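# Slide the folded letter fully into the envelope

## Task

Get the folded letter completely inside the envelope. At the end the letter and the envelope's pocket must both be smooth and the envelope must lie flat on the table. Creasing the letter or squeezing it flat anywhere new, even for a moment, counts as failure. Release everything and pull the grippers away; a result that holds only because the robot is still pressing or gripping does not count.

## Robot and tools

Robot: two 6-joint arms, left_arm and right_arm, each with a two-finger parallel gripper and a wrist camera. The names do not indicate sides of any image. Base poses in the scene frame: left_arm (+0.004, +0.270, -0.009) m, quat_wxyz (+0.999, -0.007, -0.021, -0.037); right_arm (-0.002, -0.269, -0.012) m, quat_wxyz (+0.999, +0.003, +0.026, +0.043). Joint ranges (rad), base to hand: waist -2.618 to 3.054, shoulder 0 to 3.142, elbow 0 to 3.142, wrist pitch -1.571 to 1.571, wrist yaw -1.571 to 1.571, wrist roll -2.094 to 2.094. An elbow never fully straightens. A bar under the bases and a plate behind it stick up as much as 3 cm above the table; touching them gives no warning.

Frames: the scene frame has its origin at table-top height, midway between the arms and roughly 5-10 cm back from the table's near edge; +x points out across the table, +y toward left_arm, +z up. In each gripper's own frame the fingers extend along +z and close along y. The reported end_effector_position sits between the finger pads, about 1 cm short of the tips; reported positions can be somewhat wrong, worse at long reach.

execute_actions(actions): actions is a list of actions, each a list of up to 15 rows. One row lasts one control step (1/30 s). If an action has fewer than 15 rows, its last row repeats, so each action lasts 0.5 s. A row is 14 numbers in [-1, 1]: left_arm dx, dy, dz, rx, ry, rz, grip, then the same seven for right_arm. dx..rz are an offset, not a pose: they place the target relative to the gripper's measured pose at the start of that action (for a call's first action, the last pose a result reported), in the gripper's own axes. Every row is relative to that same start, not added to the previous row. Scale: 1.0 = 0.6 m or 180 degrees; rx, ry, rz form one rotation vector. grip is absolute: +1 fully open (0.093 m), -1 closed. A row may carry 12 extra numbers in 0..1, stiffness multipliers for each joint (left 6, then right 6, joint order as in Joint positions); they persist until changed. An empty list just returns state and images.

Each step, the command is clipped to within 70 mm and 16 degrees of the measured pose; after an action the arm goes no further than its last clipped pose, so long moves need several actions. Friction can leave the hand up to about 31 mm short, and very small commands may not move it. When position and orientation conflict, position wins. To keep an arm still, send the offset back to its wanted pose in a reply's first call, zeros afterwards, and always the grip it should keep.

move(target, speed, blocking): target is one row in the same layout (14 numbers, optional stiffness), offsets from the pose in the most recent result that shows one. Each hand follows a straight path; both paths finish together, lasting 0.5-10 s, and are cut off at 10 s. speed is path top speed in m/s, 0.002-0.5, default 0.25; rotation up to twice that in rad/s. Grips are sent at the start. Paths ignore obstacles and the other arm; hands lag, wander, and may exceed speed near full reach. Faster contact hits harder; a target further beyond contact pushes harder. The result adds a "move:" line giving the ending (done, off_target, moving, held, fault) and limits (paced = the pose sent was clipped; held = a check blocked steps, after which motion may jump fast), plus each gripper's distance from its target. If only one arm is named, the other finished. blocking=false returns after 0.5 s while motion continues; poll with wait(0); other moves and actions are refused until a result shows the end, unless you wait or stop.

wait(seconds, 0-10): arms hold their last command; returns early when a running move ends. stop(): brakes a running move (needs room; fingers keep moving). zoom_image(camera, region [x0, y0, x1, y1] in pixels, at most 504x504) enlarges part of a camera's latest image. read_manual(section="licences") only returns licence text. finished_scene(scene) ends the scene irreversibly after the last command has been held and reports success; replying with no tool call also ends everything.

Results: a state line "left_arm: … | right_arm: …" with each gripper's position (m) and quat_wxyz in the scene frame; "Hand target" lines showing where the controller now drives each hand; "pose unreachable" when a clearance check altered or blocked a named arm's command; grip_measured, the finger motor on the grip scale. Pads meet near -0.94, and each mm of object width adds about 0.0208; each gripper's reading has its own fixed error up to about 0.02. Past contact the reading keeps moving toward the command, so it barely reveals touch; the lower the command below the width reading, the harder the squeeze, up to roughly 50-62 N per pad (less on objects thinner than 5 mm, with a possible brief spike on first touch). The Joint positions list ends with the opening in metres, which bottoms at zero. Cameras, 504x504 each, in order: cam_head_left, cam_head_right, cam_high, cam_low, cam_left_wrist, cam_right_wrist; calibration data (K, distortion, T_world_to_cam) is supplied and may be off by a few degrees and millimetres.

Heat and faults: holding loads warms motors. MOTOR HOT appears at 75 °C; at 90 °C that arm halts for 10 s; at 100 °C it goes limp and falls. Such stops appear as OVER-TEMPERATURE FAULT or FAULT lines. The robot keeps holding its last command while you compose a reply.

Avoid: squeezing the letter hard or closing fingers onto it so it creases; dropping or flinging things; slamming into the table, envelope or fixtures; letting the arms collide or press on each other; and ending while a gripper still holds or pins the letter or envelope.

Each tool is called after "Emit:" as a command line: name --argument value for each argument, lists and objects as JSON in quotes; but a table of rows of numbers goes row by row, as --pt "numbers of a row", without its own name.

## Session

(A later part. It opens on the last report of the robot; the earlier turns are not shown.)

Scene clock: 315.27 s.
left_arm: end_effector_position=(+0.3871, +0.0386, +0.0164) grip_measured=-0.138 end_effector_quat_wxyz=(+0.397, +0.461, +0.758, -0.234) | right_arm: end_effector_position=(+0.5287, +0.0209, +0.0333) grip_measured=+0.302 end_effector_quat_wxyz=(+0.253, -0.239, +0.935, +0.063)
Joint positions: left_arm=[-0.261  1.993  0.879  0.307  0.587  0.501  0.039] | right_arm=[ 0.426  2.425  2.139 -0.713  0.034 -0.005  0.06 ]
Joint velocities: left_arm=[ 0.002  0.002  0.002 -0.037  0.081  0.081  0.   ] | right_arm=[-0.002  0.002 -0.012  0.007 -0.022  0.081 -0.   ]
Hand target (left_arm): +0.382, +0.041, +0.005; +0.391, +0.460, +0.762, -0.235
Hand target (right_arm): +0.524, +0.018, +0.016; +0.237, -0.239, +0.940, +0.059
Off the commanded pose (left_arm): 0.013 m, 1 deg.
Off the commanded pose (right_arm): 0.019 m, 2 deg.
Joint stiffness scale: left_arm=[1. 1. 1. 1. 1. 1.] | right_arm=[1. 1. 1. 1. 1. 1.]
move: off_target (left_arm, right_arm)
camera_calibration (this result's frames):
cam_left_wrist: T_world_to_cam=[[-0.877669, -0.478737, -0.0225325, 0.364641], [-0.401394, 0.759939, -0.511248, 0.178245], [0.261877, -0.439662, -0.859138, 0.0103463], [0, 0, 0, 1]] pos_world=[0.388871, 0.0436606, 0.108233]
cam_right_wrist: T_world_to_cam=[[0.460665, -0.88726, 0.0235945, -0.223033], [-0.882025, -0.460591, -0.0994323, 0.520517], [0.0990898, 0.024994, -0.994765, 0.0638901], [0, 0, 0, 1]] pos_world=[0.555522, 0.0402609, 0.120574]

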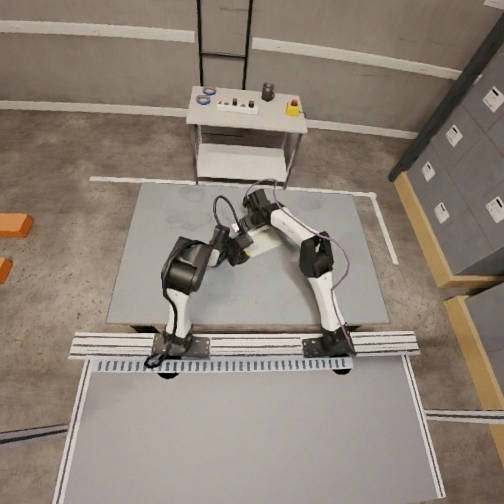

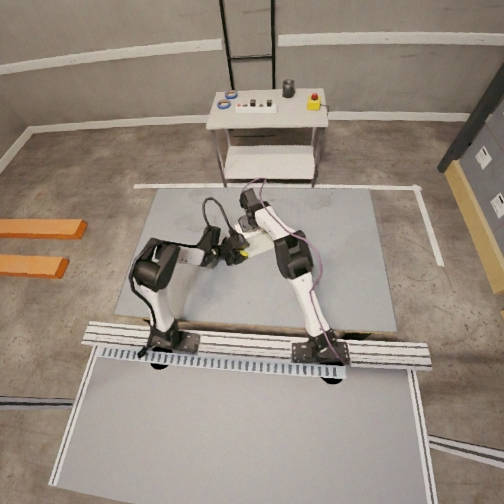

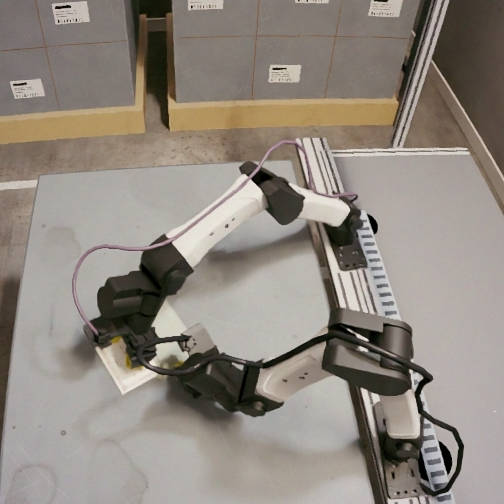

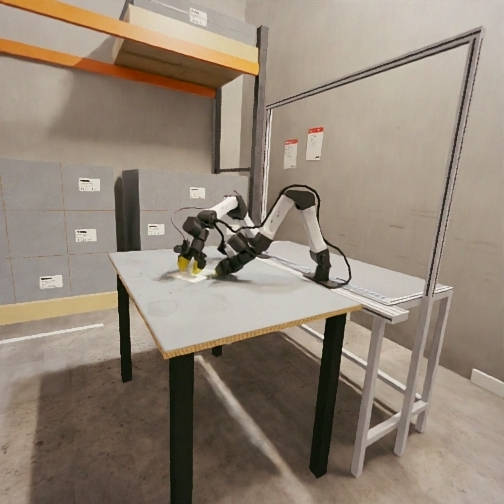

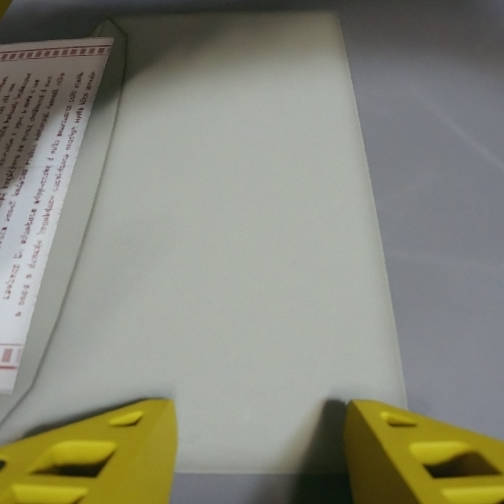

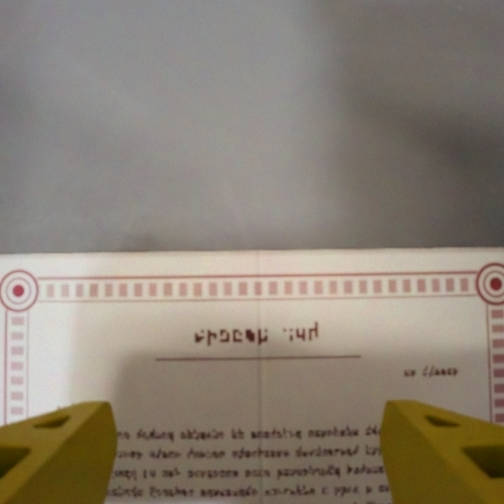

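Emit:
execute_actions --actions '[[[0.0207,-0.0065,0.0058,0.0016,0.0038,-0.0030,-0.14,0.0233,0,0.0208,0,0.011,0,0.3],[0.0215,-0.0066,0.0062,0.0017,0.0041,-0.0033,-0.14,0.0240,0,0.0203,0,0.011,0,0.3],[0.0224,-0.0068,0.0065,0.0019,0.0044,-0.0035,-0.14,0.0248,0,0.0199,0,0.011,0,0.3],[0.0232,-0.0070,0.0069,0.0021,0.0047,-0.0037,-0.14,0.0256,0,0.0194,0,0.011,0,0.3],[0.0240,-0.0071,0.0073,0.0022,0.0050,-0.0040,-0.14,0.0263,0,0.0190,0,0.011,0,0.3],[0.0248,-0.0073,0.0077,0.0024,0.0053,-0.0042,-0.14,0.0271,0,0.0185,0,0.011,0,0.3],[0.0256,-0.0075,0.0081,0.0026,0.0056,-0.0044,-0.14,0.0279,0,0.0181,0,0.011,0,0.3],[0.0265,-0.0076,0.0084,0.0027,0.0060,-0.0047,-0.14,0.0286,0,0.0176,0,0.011,0,0.3],[0.0273,-0.0078,0.0088,0.0029,0.0063,-0.0049,-0.14,0.0294,0,0.0172,0,0.011,0,0.3],[0.0281,-0.0080,0.0092,0.0031,0.0066,-0.0051,-0.14,0.0302,0,0.0167,0,0.011,0,0.3],[0.0289,-0.0081,0.0096,0.0032,0.0069,-0.0054,-0.14,0.0309,0,0.0163,0,0.011,0,0.3],[0.0297,-0.0083,0.0100,0.0034,0.0072,-0.0056,-0.14,0.0317,0,0.0158,0,0.011,0,0.3],[0.0306,-0.0085,0.0103,0.0036,0.0075,-0.0058,-0.14,0.0325,0,0.0154,0,0.011,0,0.3],[0.0314,-0.0086,0.0107,0.0037,0.0078,-0.0061,-0.14,0.0332,0,0.0149,0,0.011,0,0.3],[0.0322,-0.0088,0.0111,0.0039,0.0081,-0.0063,-0.14,0.0340,0,0.0145,0,0.011,0,0.3]]]'

Emit:
wait --seconds 0.5

Scene clock: 373.70 s.
left_arm: end_effector_position=(+0.3882, +0.0378, +0.0159) grip_measured=-0.138 end_effector_quat_wxyz=(+0.401, +0.461, +0.756, -0.235) | right_arm: end_effector_position=(+0.5225, +0.0178, +0.0198) grip_measured=+0.302 end_effector_quat_wxyz=(+0.244, -0.239, +0.938, +0.060)
Joint positions: left_arm=[-0.261  2.     0.879  0.322  0.59   0.501  0.039] | right_arm=[ 0.426  2.417  2.081 -0.683  0.034 -0.004  0.06 ]
Joint velocities: left_arm=[ 0.007  0.017 -0.012  0.051  0.051 -0.007  0.001] | right_arm=[ 0.017 -0.056 -0.134  0.022  0.022  0.007 -0.   ]
Hand target (left_arm): +0.380, +0.042, -0.003; +0.382, +0.458, +0.766, -0.237
Hand target (right_arm): +0.517, +0.014, +0.016; +0.237, -0.239, +0.940, +0.059
Off the commanded pose (left_arm): 0.021 m, 2 deg.
Off the commanded pose (right_arm): 0.008 m, 1 deg.
Joint stiffness scale: left_arm=[1. 1. 1. 1. 1. 1.] | right_arm=[1. 1. 1. 1. 1. 1.]
camera_calibration (this result's frames):
cam_left_wrist: T_world_to_cam=[[-0.878564, -0.47691, -0.0261188, 0.365548], [-0.396365, 0.758513, -0.517254, 0.177248], [0.266495, -0.444088, -0.855433, 0.00751489], [0, 0, 0, 1]] pos_world=[0.389409, 0.0432258, 0.107658]
cam_right_wrist: T_world_to_cam=[[0.461292, -0.886922, 0.0240547, -0.222903], [-0.883502, -0.461664, -0.0793102, 0.512687], [0.0814472, 0.0153329, -0.99656, 0.0605297], [0, 0, 0, 1]] pos_world=[0.550854, 0.0380638, 0.106345]

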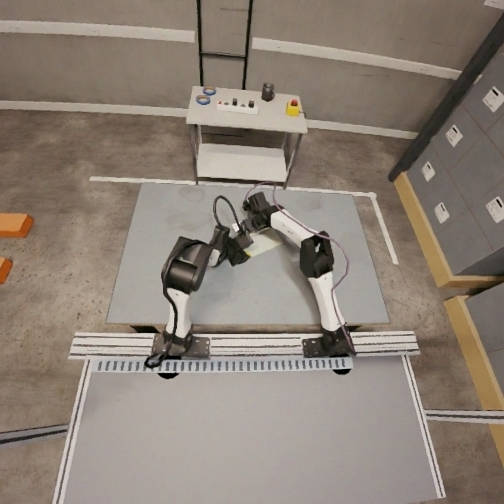

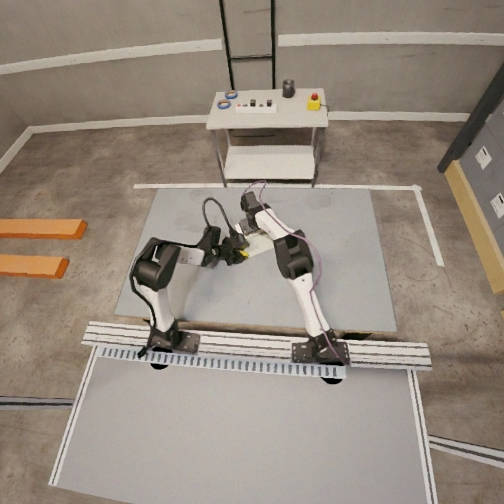

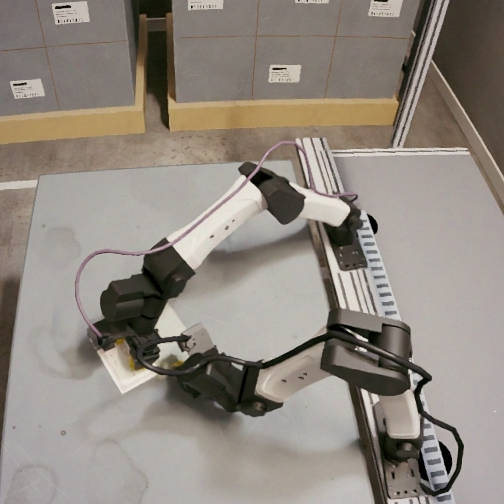

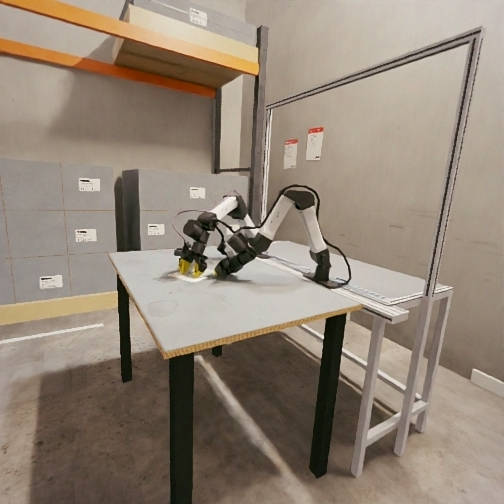

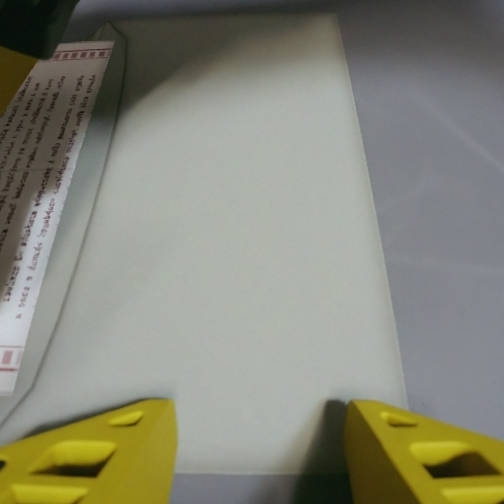

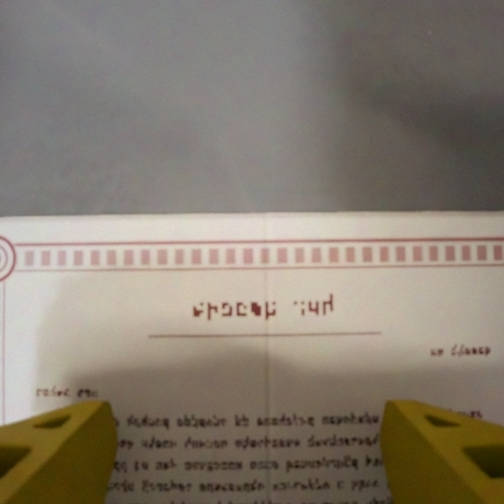

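Scene clock: 374.20 s.
left_arm: end_effector_position=(+0.3885, +0.0375, +0.0159) grip_measured=-0.138 end_effector_quat_wxyz=(+0.402, +0.462, +0.755, -0.235) | right_arm: end_effector_position=(+0.5224, +0.0178, +0.0196) grip_measured=+0.302 end_effector_quat_wxyz=(+0.245, -0.239, +0.938, +0.060)
Joint positions: left_arm=[-0.261  2.001  0.879  0.326  0.592  0.501  0.039] | right_arm=[ 0.426  2.414  2.074 -0.676  0.034 -0.004  0.06 ]
Joint velocities: left_arm=[-0.002 -0.012 -0.022 -0.022 -0.051 -0.037 -0.001] | right_arm=[-0.002 -0.012  0.007 -0.022 -0.007 -0.051  0.   ]
Hand target (left_arm): +0.380, +0.042, -0.003; +0.382, +0.458, +0.767, -0.237
Hand target (right_arm): +0.517, +0.014, +0.016; +0.237, -0.239, +0.940, +0.059
Off the commanded pose (left_arm): 0.021 m, 3 deg.
Off the commanded pose (right_arm): 0.007 m, 1 deg.
Joint stiffness scale: left_arm=[1. 1. 1. 1. 1. 1.] | right_arm=[1. 1. 1. 1. 1. 1.]
wait: 0.50 s; at rest by 0.17 s
camera_calibration (this result's frames):
cam_left_wrist: T_world_to_cam=[[-0.87891, -0.476219, -0.0270845, 0.365786], [-0.394747, 0.75807, -0.519139, 0.176985], [0.267756, -0.445584, -0.854261, 0.0068911], [0, 0, 0, 1]] pos_world=[0.389512, 0.0430978, 0.107674]
cam_right_wrist: T_world_to_cam=[[0.46117, -0.886988, 0.0239697, -0.22283], [-0.883349, -0.461493, -0.0819697, 0.512534], [0.083768, 0.0166284, -0.996347, 0.059097], [0, 0, 0, 1]] pos_world=[0.550558, 0.0379015, 0.106235]

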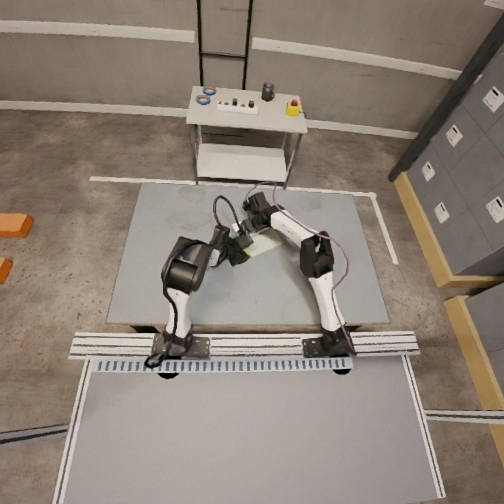

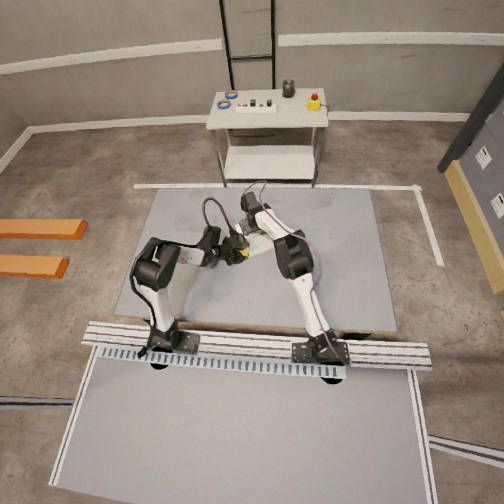

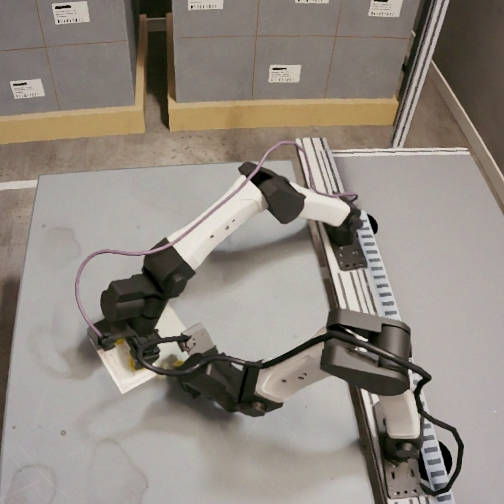

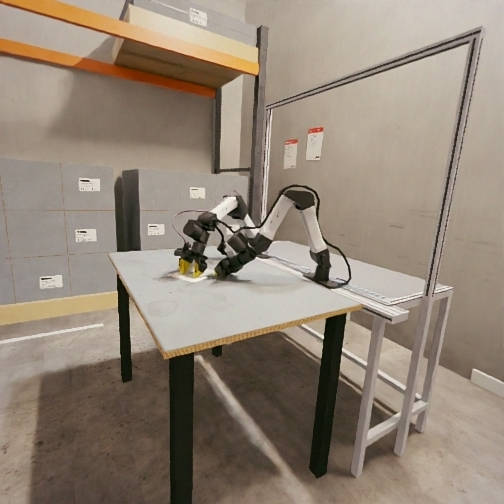

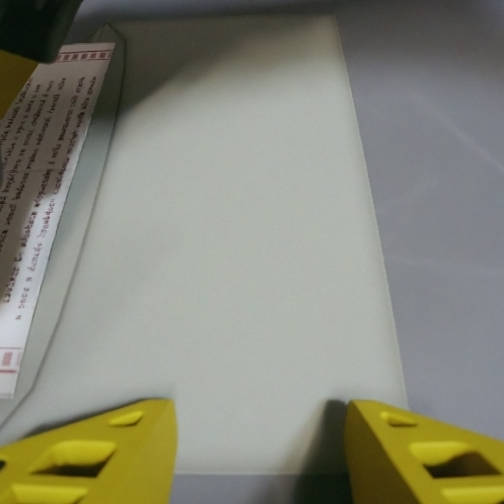

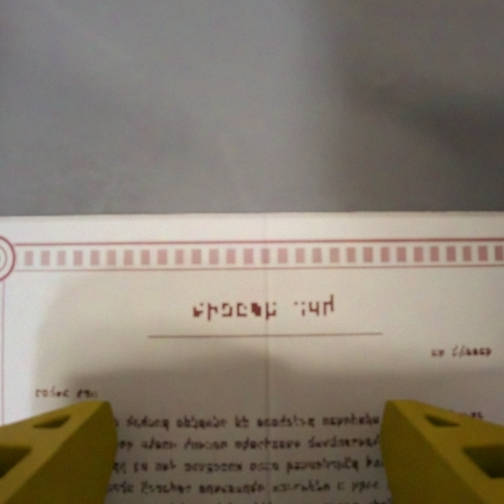

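Emit:
execute_actions --actions '[[[0.0331,-0.0102,0.0080,0.0041,0.0114,-0.0088,-0.14,0.0134,0,0.0009,0,0.0055,0,0.3],[0.0331,-0.0102,0.0080,0.0041,0.0114,-0.0088,-0.14,0.0144,0,0.0008,0,0.0057,0,0.3],[0.0331,-0.0102,0.0080,0.0041,0.0114,-0.0088,-0.14,0.0154,0,0.0008,0,0.0060,0,0.3],[0.0331,-0.0102,0.0080,0.0041,0.0114,-0.0088,-0.14,0.0164,0,0.0007,0,0.0062,0,0.3],[0.0331,-0.0102,0.0080,0.0041,0.0114,-0.0088,-0.14,0.0174,0,0.0007,0,0.0064,0,0.3],[0.0331,-0.0102,0.0080,0.0041,0.0114,-0.0088,-0.14,0.0184,0,0.0006,0,0.0066,0,0.3],[0.0331,-0.0102,0.0080,0.0041,0.0114,-0.0088,-0.14,0.0194,0,0.0006,0,0.0068,0,0.3],[0.0331,-0.0102,0.0080,0.0041,0.0114,-0.0088,-0.14,0.0205,0,0.0005,0,0.0071,0,0.3],[0.0331,-0.0102,0.0080,0.0041,0.0114,-0.0088,-0.14,0.0215,0,0.0004,0,0.0073,0,0.3],[0.0331,-0.0102,0.0080,0.0041,0.0114,-0.0088,-0.14,0.0225,0,0.0004,0,0.0075,0,0.3],[0.0331,-0.0102,0.0080,0.0041,0.0114,-0.0088,-0.14,0.0235,0,0.0003,0,0.0077,0,0.3],[0.0331,-0.0102,0.0080,0.0041,0.0114,-0.0088,-0.14,0.0245,0,0.0003,0,0.0079,0,0.3],[0.0331,-0.0102,0.0080,0.0041,0.0114,-0.0088,-0.14,0.0255,0,0.0002,0,0.0082,0,0.3],[0.0331,-0.0102,0.0080,0.0041,0.0114,-0.0088,-0.14,0.0265,0,0.0002,0,0.0084,0,0.3],[0.0331,-0.0102,0.0080,0.0041,0.0114,-0.0088,-0.14,0.0275,0,0.0001,0,0.0086,0,0.3]]]'

Scene clock: 395.47 s.
left_arm: end_effector_position=(+0.3885, +0.0375, +0.0159) grip_measured=-0.138 end_effector_quat_wxyz=(+0.402, +0.462, +0.755, -0.235) | right_arm: end_effector_position=(+0.5187, +0.0157, +0.0192) grip_measured=+0.302 end_effector_quat_wxyz=(+0.247, -0.239, +0.937, +0.061)
Joint positions: left_arm=[-0.261  2.001  0.879  0.326  0.592  0.501  0.039] | right_arm=[ 0.426  2.389  2.024 -0.647  0.034 -0.004  0.06 ]
Joint velocities: left_arm=[-0.007  0.007  0.012  0.022  0.037  0.066 -0.   ] | right_arm=[-0.007 -0.032 -0.11   0.037 -0.066 -0.051  0.   ]
Hand target (left_arm): +0.380, +0.042, -0.003; +0.382, +0.458, +0.767, -0.237
Hand target (right_arm): +0.510, +0.011, +0.011; +0.232, -0.240, +0.941, +0.057
Off the commanded pose (left_arm): 0.021 m, 3 deg.
Off the commanded pose (right_arm): 0.013 m, 2 deg.
Joint stiffness scale: left_arm=[1. 1. 1. 1. 1. 1.] | right_arm=[1. 1. 1. 1. 1. 1.]
camera_calibration (this result's frames):
cam_left_wrist: T_world_to_cam=[[-0.87891, -0.476219, -0.0270845, 0.365786], [-0.394747, 0.75807, -0.519139, 0.176985], [0.267756, -0.445584, -0.854261, 0.0068911], [0, 0, 0, 1]] pos_world=[0.389512, 0.0430978, 0.107674]
cam_right_wrist: T_world_to_cam=[[0.460945, -0.887109, 0.023811, -0.22282], [-0.883047, -0.461167, -0.086907, 0.508276], [0.0880768, 0.0190331, -0.995932, 0.0567617], [0, 0, 0, 1]] pos_world=[0.54654, 0.0356538, 0.106009]

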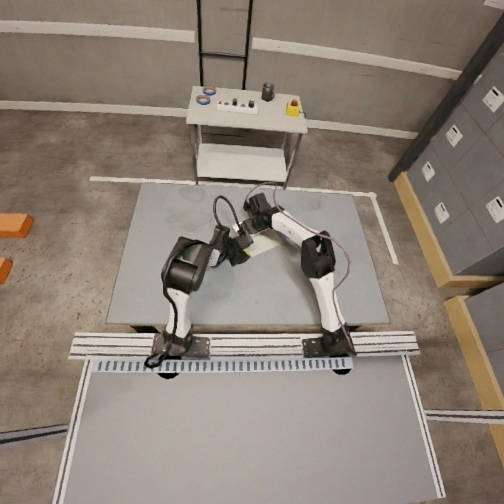

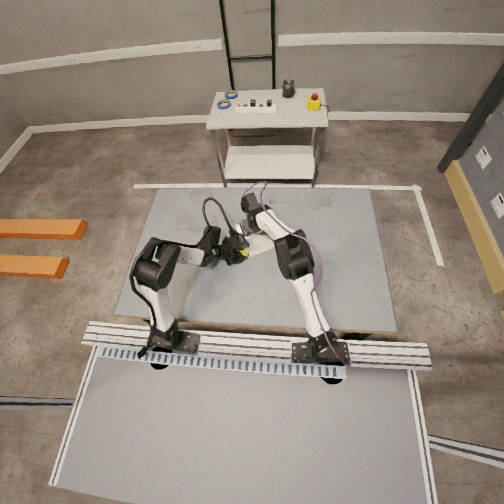

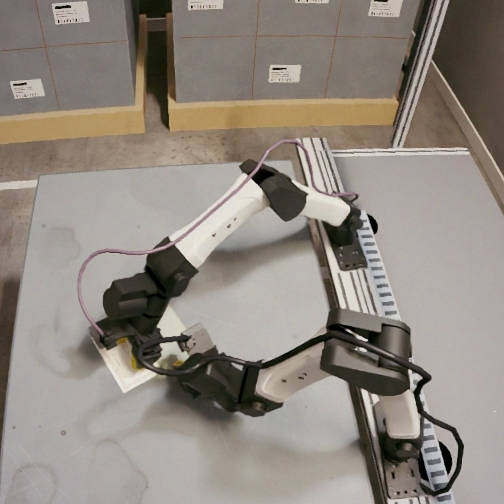

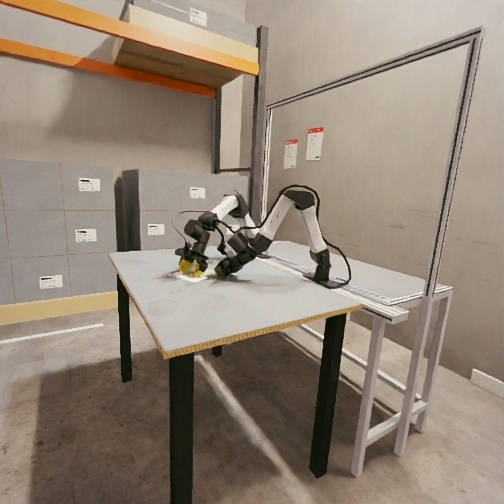

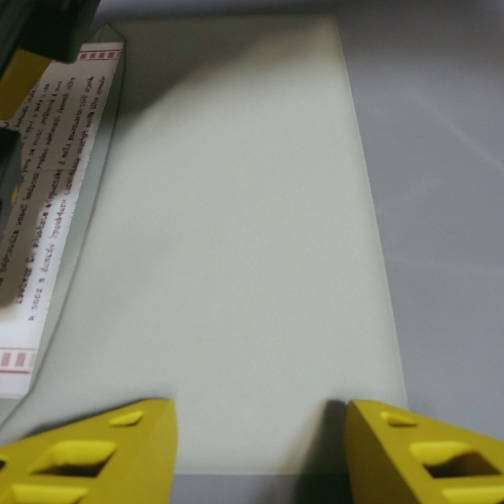

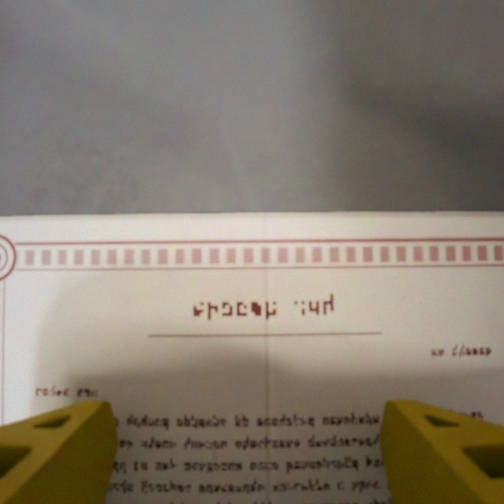

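The letter is dragging with the fingers. Let me check the corners at the lip.

Emit:
execute_actions --actions '[]'

Emit:
zoom_image --camera "cam_left_wrist" --region '[0, 300, 120, 440]'

Emit:
zoom_image --camera "cam_left_wrist" --region '[60, 10, 180, 130]'

Scene clock: 398.50 s.
left_arm: end_effector_position=(+0.3885, +0.0375, +0.0159) grip_measured=-0.138 end_effector_quat_wxyz=(+0.402, +0.462, +0.755, -0.235) | right_arm: end_effector_position=(+0.5184, +0.0155, +0.0192) grip_measured=+0.302 end_effector_quat_wxyz=(+0.248, -0.239, +0.937, +0.061)
Joint positions: left_arm=[-0.261  2.001  0.879  0.326  0.592  0.501  0.039] | right_arm=[ 0.426  2.386  2.018 -0.643  0.034 -0.004  0.06 ]
Joint velocities: left_arm=[-0.027 -0.017  0.007 -0.022 -0.022 -0.007 -0.001] | right_arm=[-0.007 -0.007 -0.002  0.022  0.066  0.022  0.001]
Hand target (left_arm): +0.380, +0.042, -0.003; +0.382, +0.458, +0.767, -0.237
Hand target (right_arm): +0.510, +0.011, +0.011; +0.232, -0.240, +0.941, +0.057
Off the commanded pose (left_arm): 0.021 m, 3 deg.
Off the commanded pose (right_arm): 0.012 m, 2 deg.
Joint stiffness scale: left_arm=[1. 1. 1. 1. 1. 1.] | right_arm=[1. 1. 1. 1. 1. 1.]
camera_calibration (this result's frames):
cam_left_wrist: T_world_to_cam=[[-0.87891, -0.476219, -0.0270845, 0.365786], [-0.394747, 0.75807, -0.519139, 0.176985], [0.267756, -0.445584, -0.854261, 0.0068911], [0, 0, 0, 1]] pos_world=[0.389512, 0.0430978, 0.107674]
cam_right_wrist: T_world_to_cam=[[0.460893, -0.887137, 0.0237742, -0.222805], [-0.882975, -0.46109, -0.0880461, 0.507845], [0.089071, 0.0195878, -0.995833, 0.0562604], [0, 0, 0, 1]] pos_world=[0.546093, 0.0354018, 0.106037]

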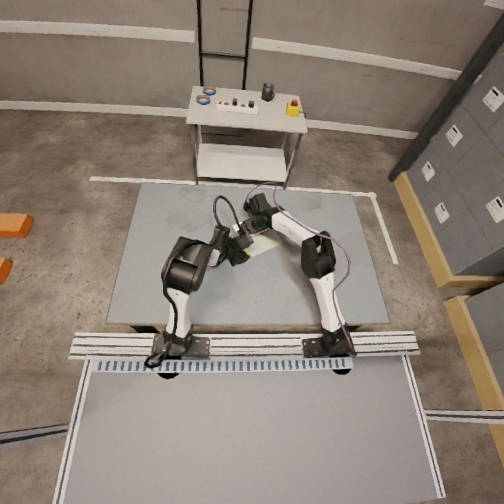

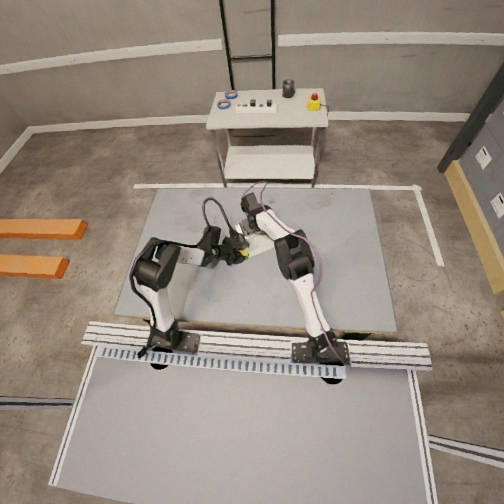

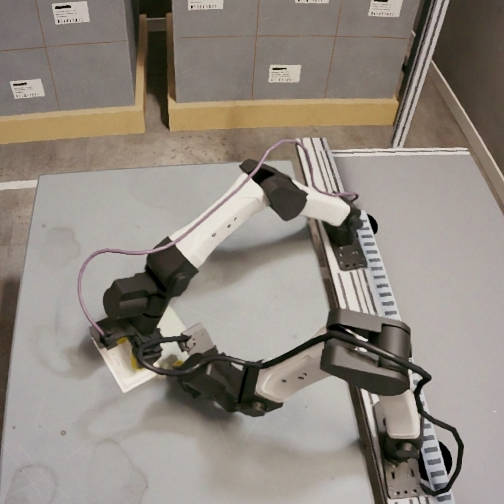

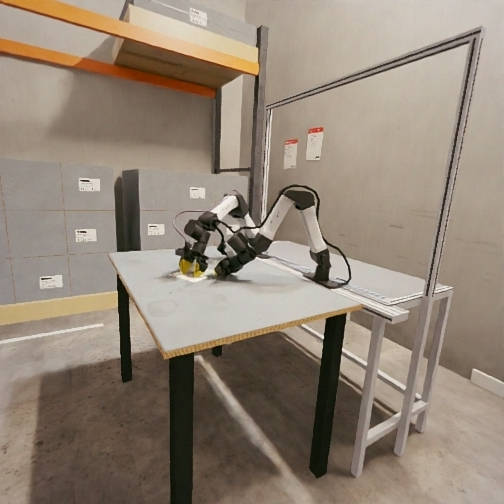

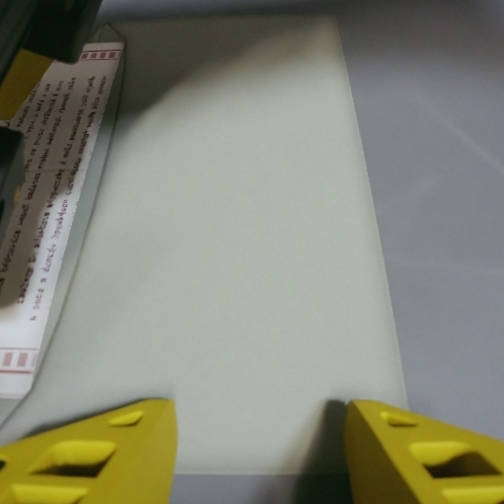

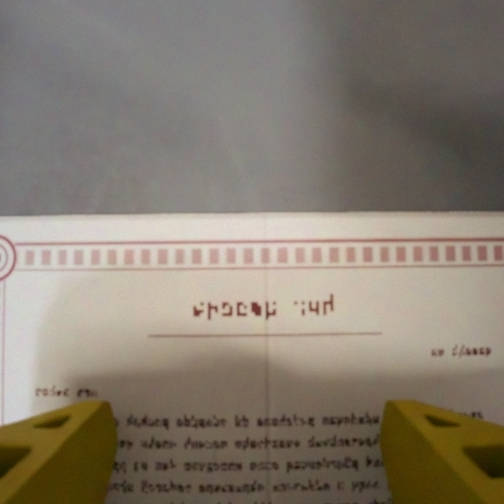

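Region (0, 300, 120, 440) of cam_left_wrist's 504x504 image, scaled by 3.600, with more detail than that image has; it fills the left 432 columns of this view, and the rest is white.

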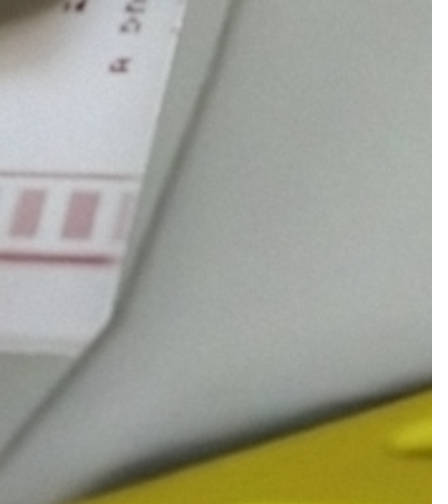

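Region (60, 10, 180, 130) of cam_left_wrist's 504x504 image, scaled by 4.200, with more detail than that image has.

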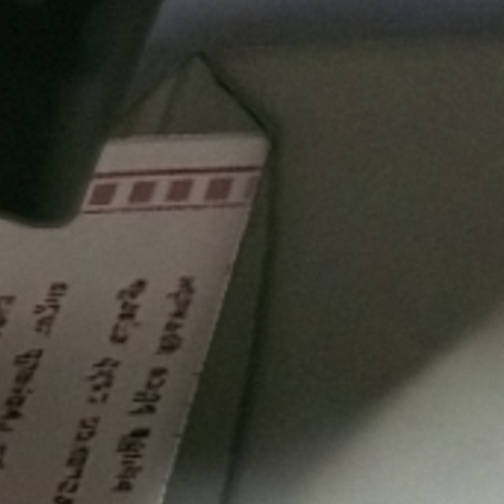

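Emit:
execute_actions --actions '[[[0.0331,-0.0102,0.0080,0.0041,0.0114,-0.0088,-0.14,0.0213,0,0.0027,0,0.0105,0,0.3],[0.0331,-0.0102,0.0080,0.0041,0.0114,-0.0088,-0.14,0.0221,0,0.0022,0,0.0105,0,0.3],[0.0331,-0.0102,0.0080,0.0041,0.0114,-0.0088,-0.14,0.0229,0,0.0018,0,0.0105,0,0.3],[0.0331,-0.0102,0.0080,0.0041,0.0114,-0.0088,-0.14,0.0236,0,0.0013,0,0.0105,0,0.3],[0.0331,-0.0102,0.0080,0.0041,0.0114,-0.0088,-0.14,0.0244,0,0.0009,0,0.0105,0,0.3],[0.0331,-0.0102,0.0080,0.0041,0.0114,-0.0088,-0.14,0.0252,0,0.0005,0,0.0105,0,0.3],[0.0331,-0.0102,0.0080,0.0041,0.0114,-0.0088,-0.14,0.0260,0,0.0000,0,0.0105,0,0.3],[0.0331,-0.0102,0.0080,0.0041,0.0114,-0.0088,-0.14,0.0267,0,-0.0004,0,0.0105,0,0.3],[0.0331,-0.0102,0.0080,0.0041,0.0114,-0.0088,-0.14,0.0275,0,-0.0009,0,0.0105,0,0.3],[0.0331,-0.0102,0.0080,0.0041,0.0114,-0.0088,-0.14,0.0283,0,-0.0013,0,0.0105,0,0.3],[0.0331,-0.0102,0.0080,0.0041,0.0114,-0.0088,-0.14,0.0291,0,-0.0017,0,0.0105,0,0.3],[0.0331,-0.0102,0.0080,0.0041,0.0114,-0.0088,-0.14,0.0298,0,-0.0022,0,0.0105,0,0.3],[0.0331,-0.0102,0.0080,0.0041,0.0114,-0.0088,-0.14,0.0306,0,-0.0026,0,0.0105,0,0.3],[0.0331,-0.0102,0.0080,0.0041,0.0114,-0.0088,-0.14,0.0314,0,-0.0031,0,0.0105,0,0.3],[0.0331,-0.0102,0.0080,0.0041,0.0114,-0.0088,-0.14,0.0322,0,-0.0035,0,0.0105,0,0.3]]]'

Emit:
zoom_image --camera "cam_left_wrist" --region '[0, 10, 200, 440]'

Scene clock: 414.13 s.
left_arm: end_effector_position=(+0.3885, +0.0375, +0.0159) grip_measured=-0.138 end_effector_quat_wxyz=(+0.402, +0.462, +0.755, -0.235) | right_arm: end_effector_position=(+0.5126, +0.0123, +0.0193) grip_measured=+0.302 end_effector_quat_wxyz=(+0.249, -0.239, +0.937, +0.061)
Joint positions: left_arm=[-0.261  2.001  0.879  0.326  0.592  0.501  0.039] | right_arm=[ 0.426  2.354  1.959 -0.615  0.034 -0.004  0.06 ]
Joint velocities: left_arm=[-0.012 -0.002 -0.012 -0.095 -0.081 -0.007  0.   ] | right_arm=[-0.017 -0.071 -0.129  0.154  0.022 -0.022  0.   ]
Hand target (left_arm): +0.380, +0.042, -0.003; +0.382, +0.458, +0.767, -0.237
Hand target (right_arm): +0.503, +0.007, +0.012; +0.232, -0.240, +0.941, +0.057
Off the commanded pose (left_arm): 0.021 m, 3 deg.
Off the commanded pose (right_arm): 0.014 m, 2 deg.
Joint stiffness scale: left_arm=[1. 1. 1. 1. 1. 1.] | right_arm=[1. 1. 1. 1. 1. 1.]
camera_calibration (this result's frames):
cam_left_wrist: T_world_to_cam=[[-0.87891, -0.476219, -0.0270845, 0.365786], [-0.394747, 0.75807, -0.519139, 0.176985], [0.267756, -0.445584, -0.854261, 0.0068911], [0, 0, 0, 1]] pos_world=[0.389512, 0.0430978, 0.107674]
cam_right_wrist: T_world_to_cam=[[0.460841, -0.887165, 0.0237373, -0.222996], [-0.882901, -0.461012, -0.089185, 0.501209], [0.0900651, 0.0201424, -0.995732, 0.0564149], [0, 0, 0, 1]] pos_world=[0.540203, 0.0320926, 0.106168]

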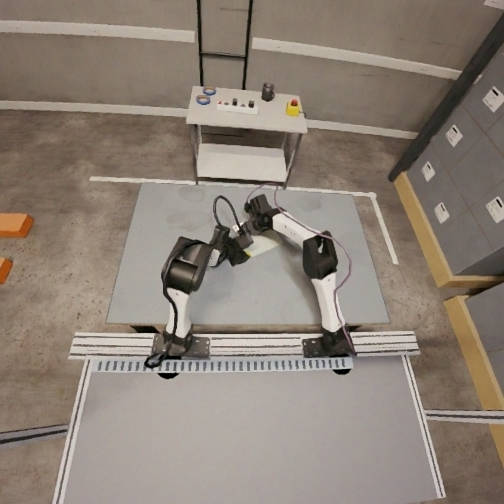

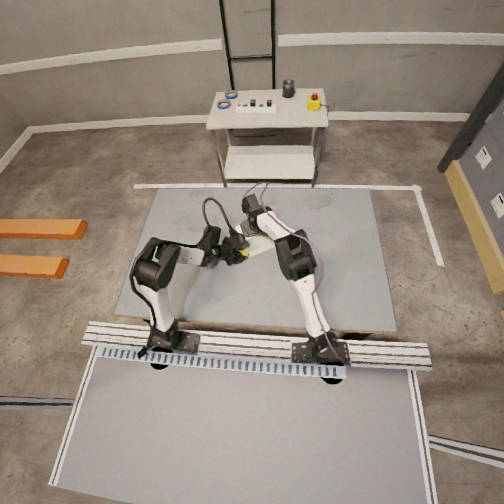

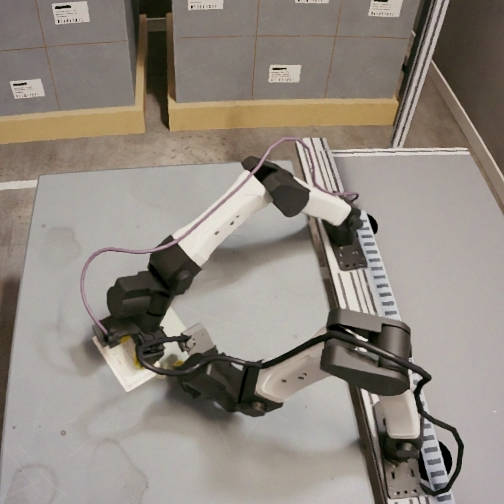

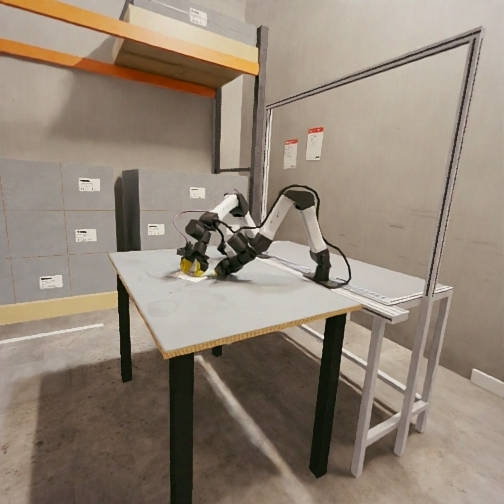

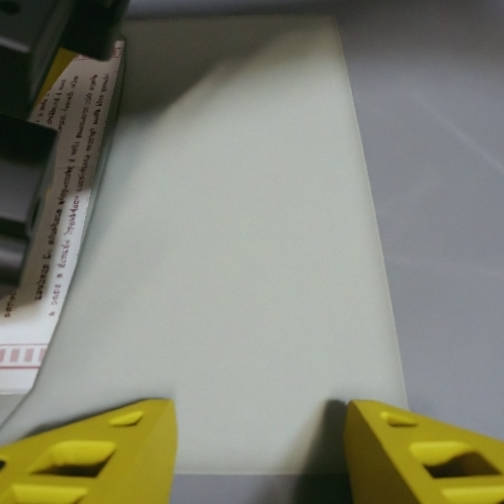

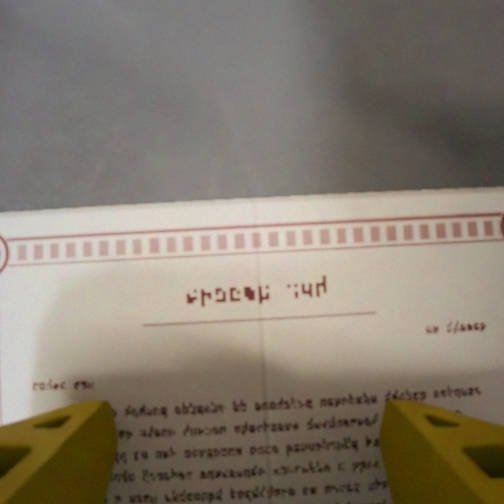

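Region (0, 10, 200, 440) of cam_left_wrist's 504x504 image, scaled by 1.172, with more detail than that image has; it fills the left 234 columns of this view, and the rest is white.

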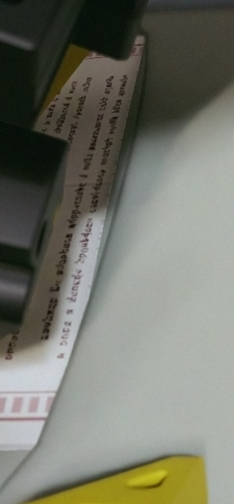

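Emit:
execute_actions --actions '[]'

Emit:
zoom_image --camera "cam_left_wrist" --region '[70, 15, 170, 135]'

Emit:
zoom_image --camera "cam_head_right" --region '[225, 195, 305, 270]'

Emit:
zoom_image --camera "cam_high" --region '[80, 290, 220, 410]'

Scene clock: 418.20 s.
left_arm: end_effector_position=(+0.3885, +0.0375, +0.0159) grip_measured=-0.138 end_effector_quat_wxyz=(+0.402, +0.462, +0.755, -0.235) | right_arm: end_effector_position=(+0.5117, +0.0118, +0.0191) grip_measured=+0.302 end_effector_quat_wxyz=(+0.248, -0.239, +0.937, +0.061)
Joint positions: left_arm=[-0.261  2.001  0.879  0.326  0.592  0.501  0.039] | right_arm=[ 0.426  2.35   1.952 -0.613  0.034 -0.004  0.06 ]
Joint velocities: left_arm=[ 0.022 -0.017  0.007  0.022  0.037 -0.007  0.   ] | right_arm=[-0.012 -0.007  0.022 -0.051 -0.007 -0.022  0.002]
Hand target (left_arm): +0.380, +0.042, -0.003; +0.382, +0.458, +0.767, -0.237
Hand target (right_arm): +0.503, +0.007, +0.012; +0.232, -0.240, +0.941, +0.057
Off the commanded pose (left_arm): 0.021 m, 3 deg.
Off the commanded pose (right_arm): 0.013 m, 2 deg.
Joint stiffness scale: left_arm=[1. 1. 1. 1. 1. 1.] | right_arm=[1. 1. 1. 1. 1. 1.]
camera_calibration (this result's frames):
cam_left_wrist: T_world_to_cam=[[-0.87891, -0.476219, -0.0270845, 0.365786], [-0.394747, 0.75807, -0.519139, 0.176985], [0.267756, -0.445584, -0.854261, 0.0068911], [0, 0, 0, 1]] pos_world=[0.389512, 0.0430978, 0.107674]
cam_right_wrist: T_world_to_cam=[[0.460875, -0.887147, 0.0237619, -0.223037], [-0.88295, -0.461064, -0.0884257, 0.500191], [0.0894024, 0.0197727, -0.995799, 0.0566493], [0, 0, 0, 1]] pos_world=[0.539372, 0.0316334, 0.105941]

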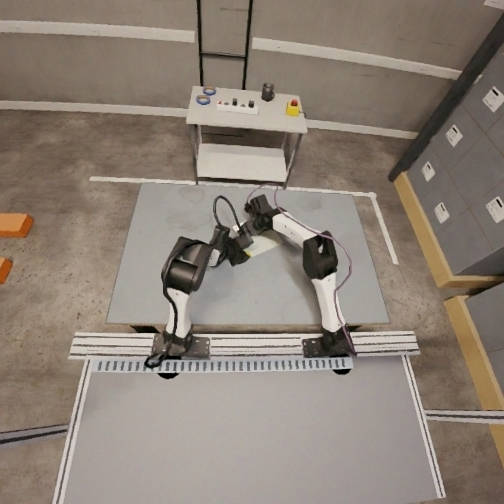

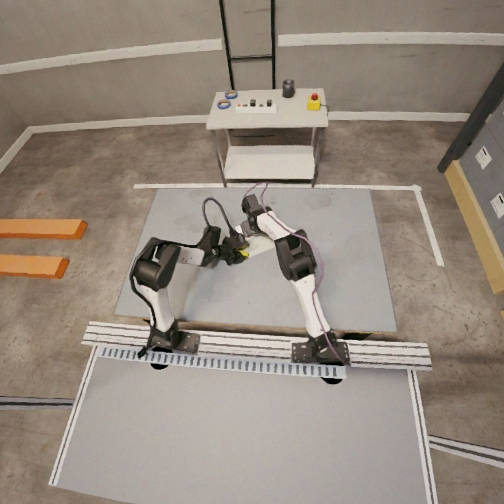

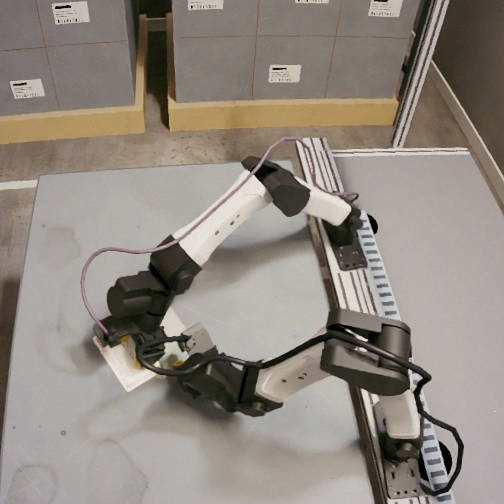

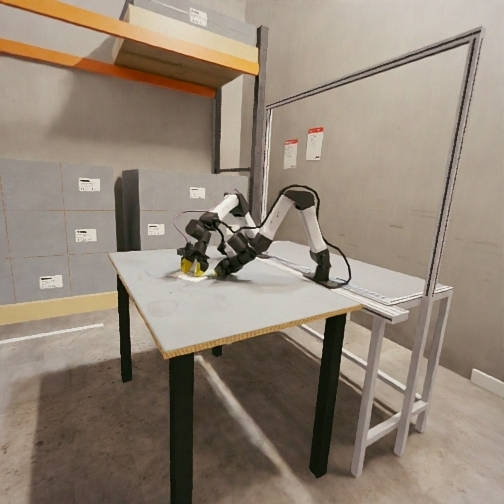

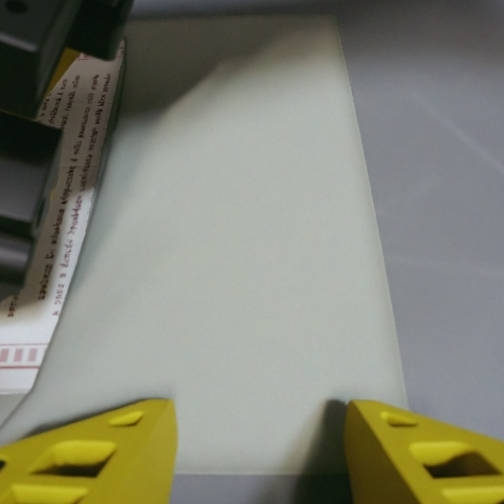

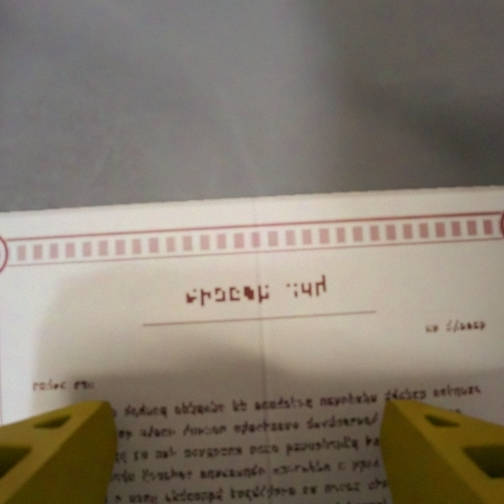

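Region (70, 15, 170, 135) of cam_left_wrist's 504x504 image, scaled by 4.200, with more detail than that image has.

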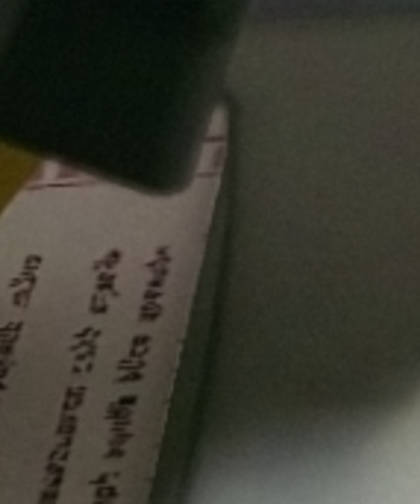

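Region (225, 195, 305, 270) of cam_head_right's 504x504 image, scaled by 6.300, with more detail than that image has; it fills the top 472 rows of this view, and the rest is white.

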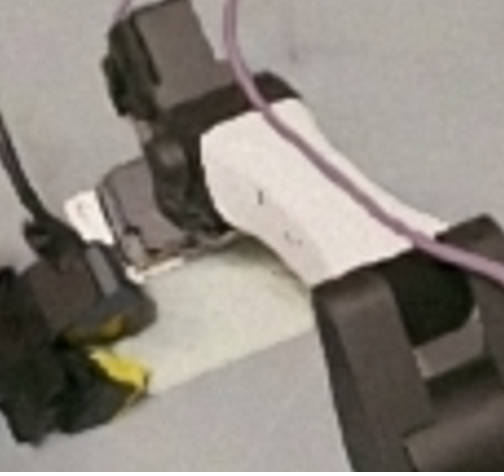

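Region (80, 290, 220, 410) of cam_high's 504x504 image, scaled by 3.600, with more detail than that image has; it fills the top 432 rows of this view, and the rest is white.

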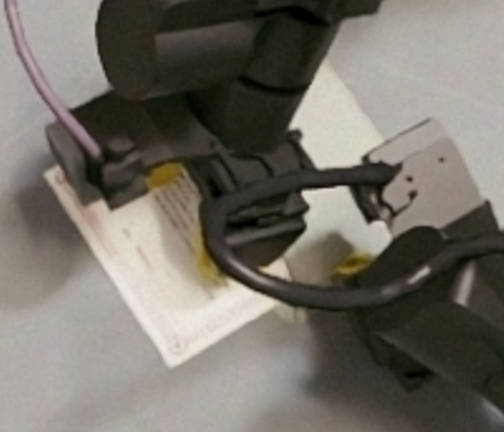

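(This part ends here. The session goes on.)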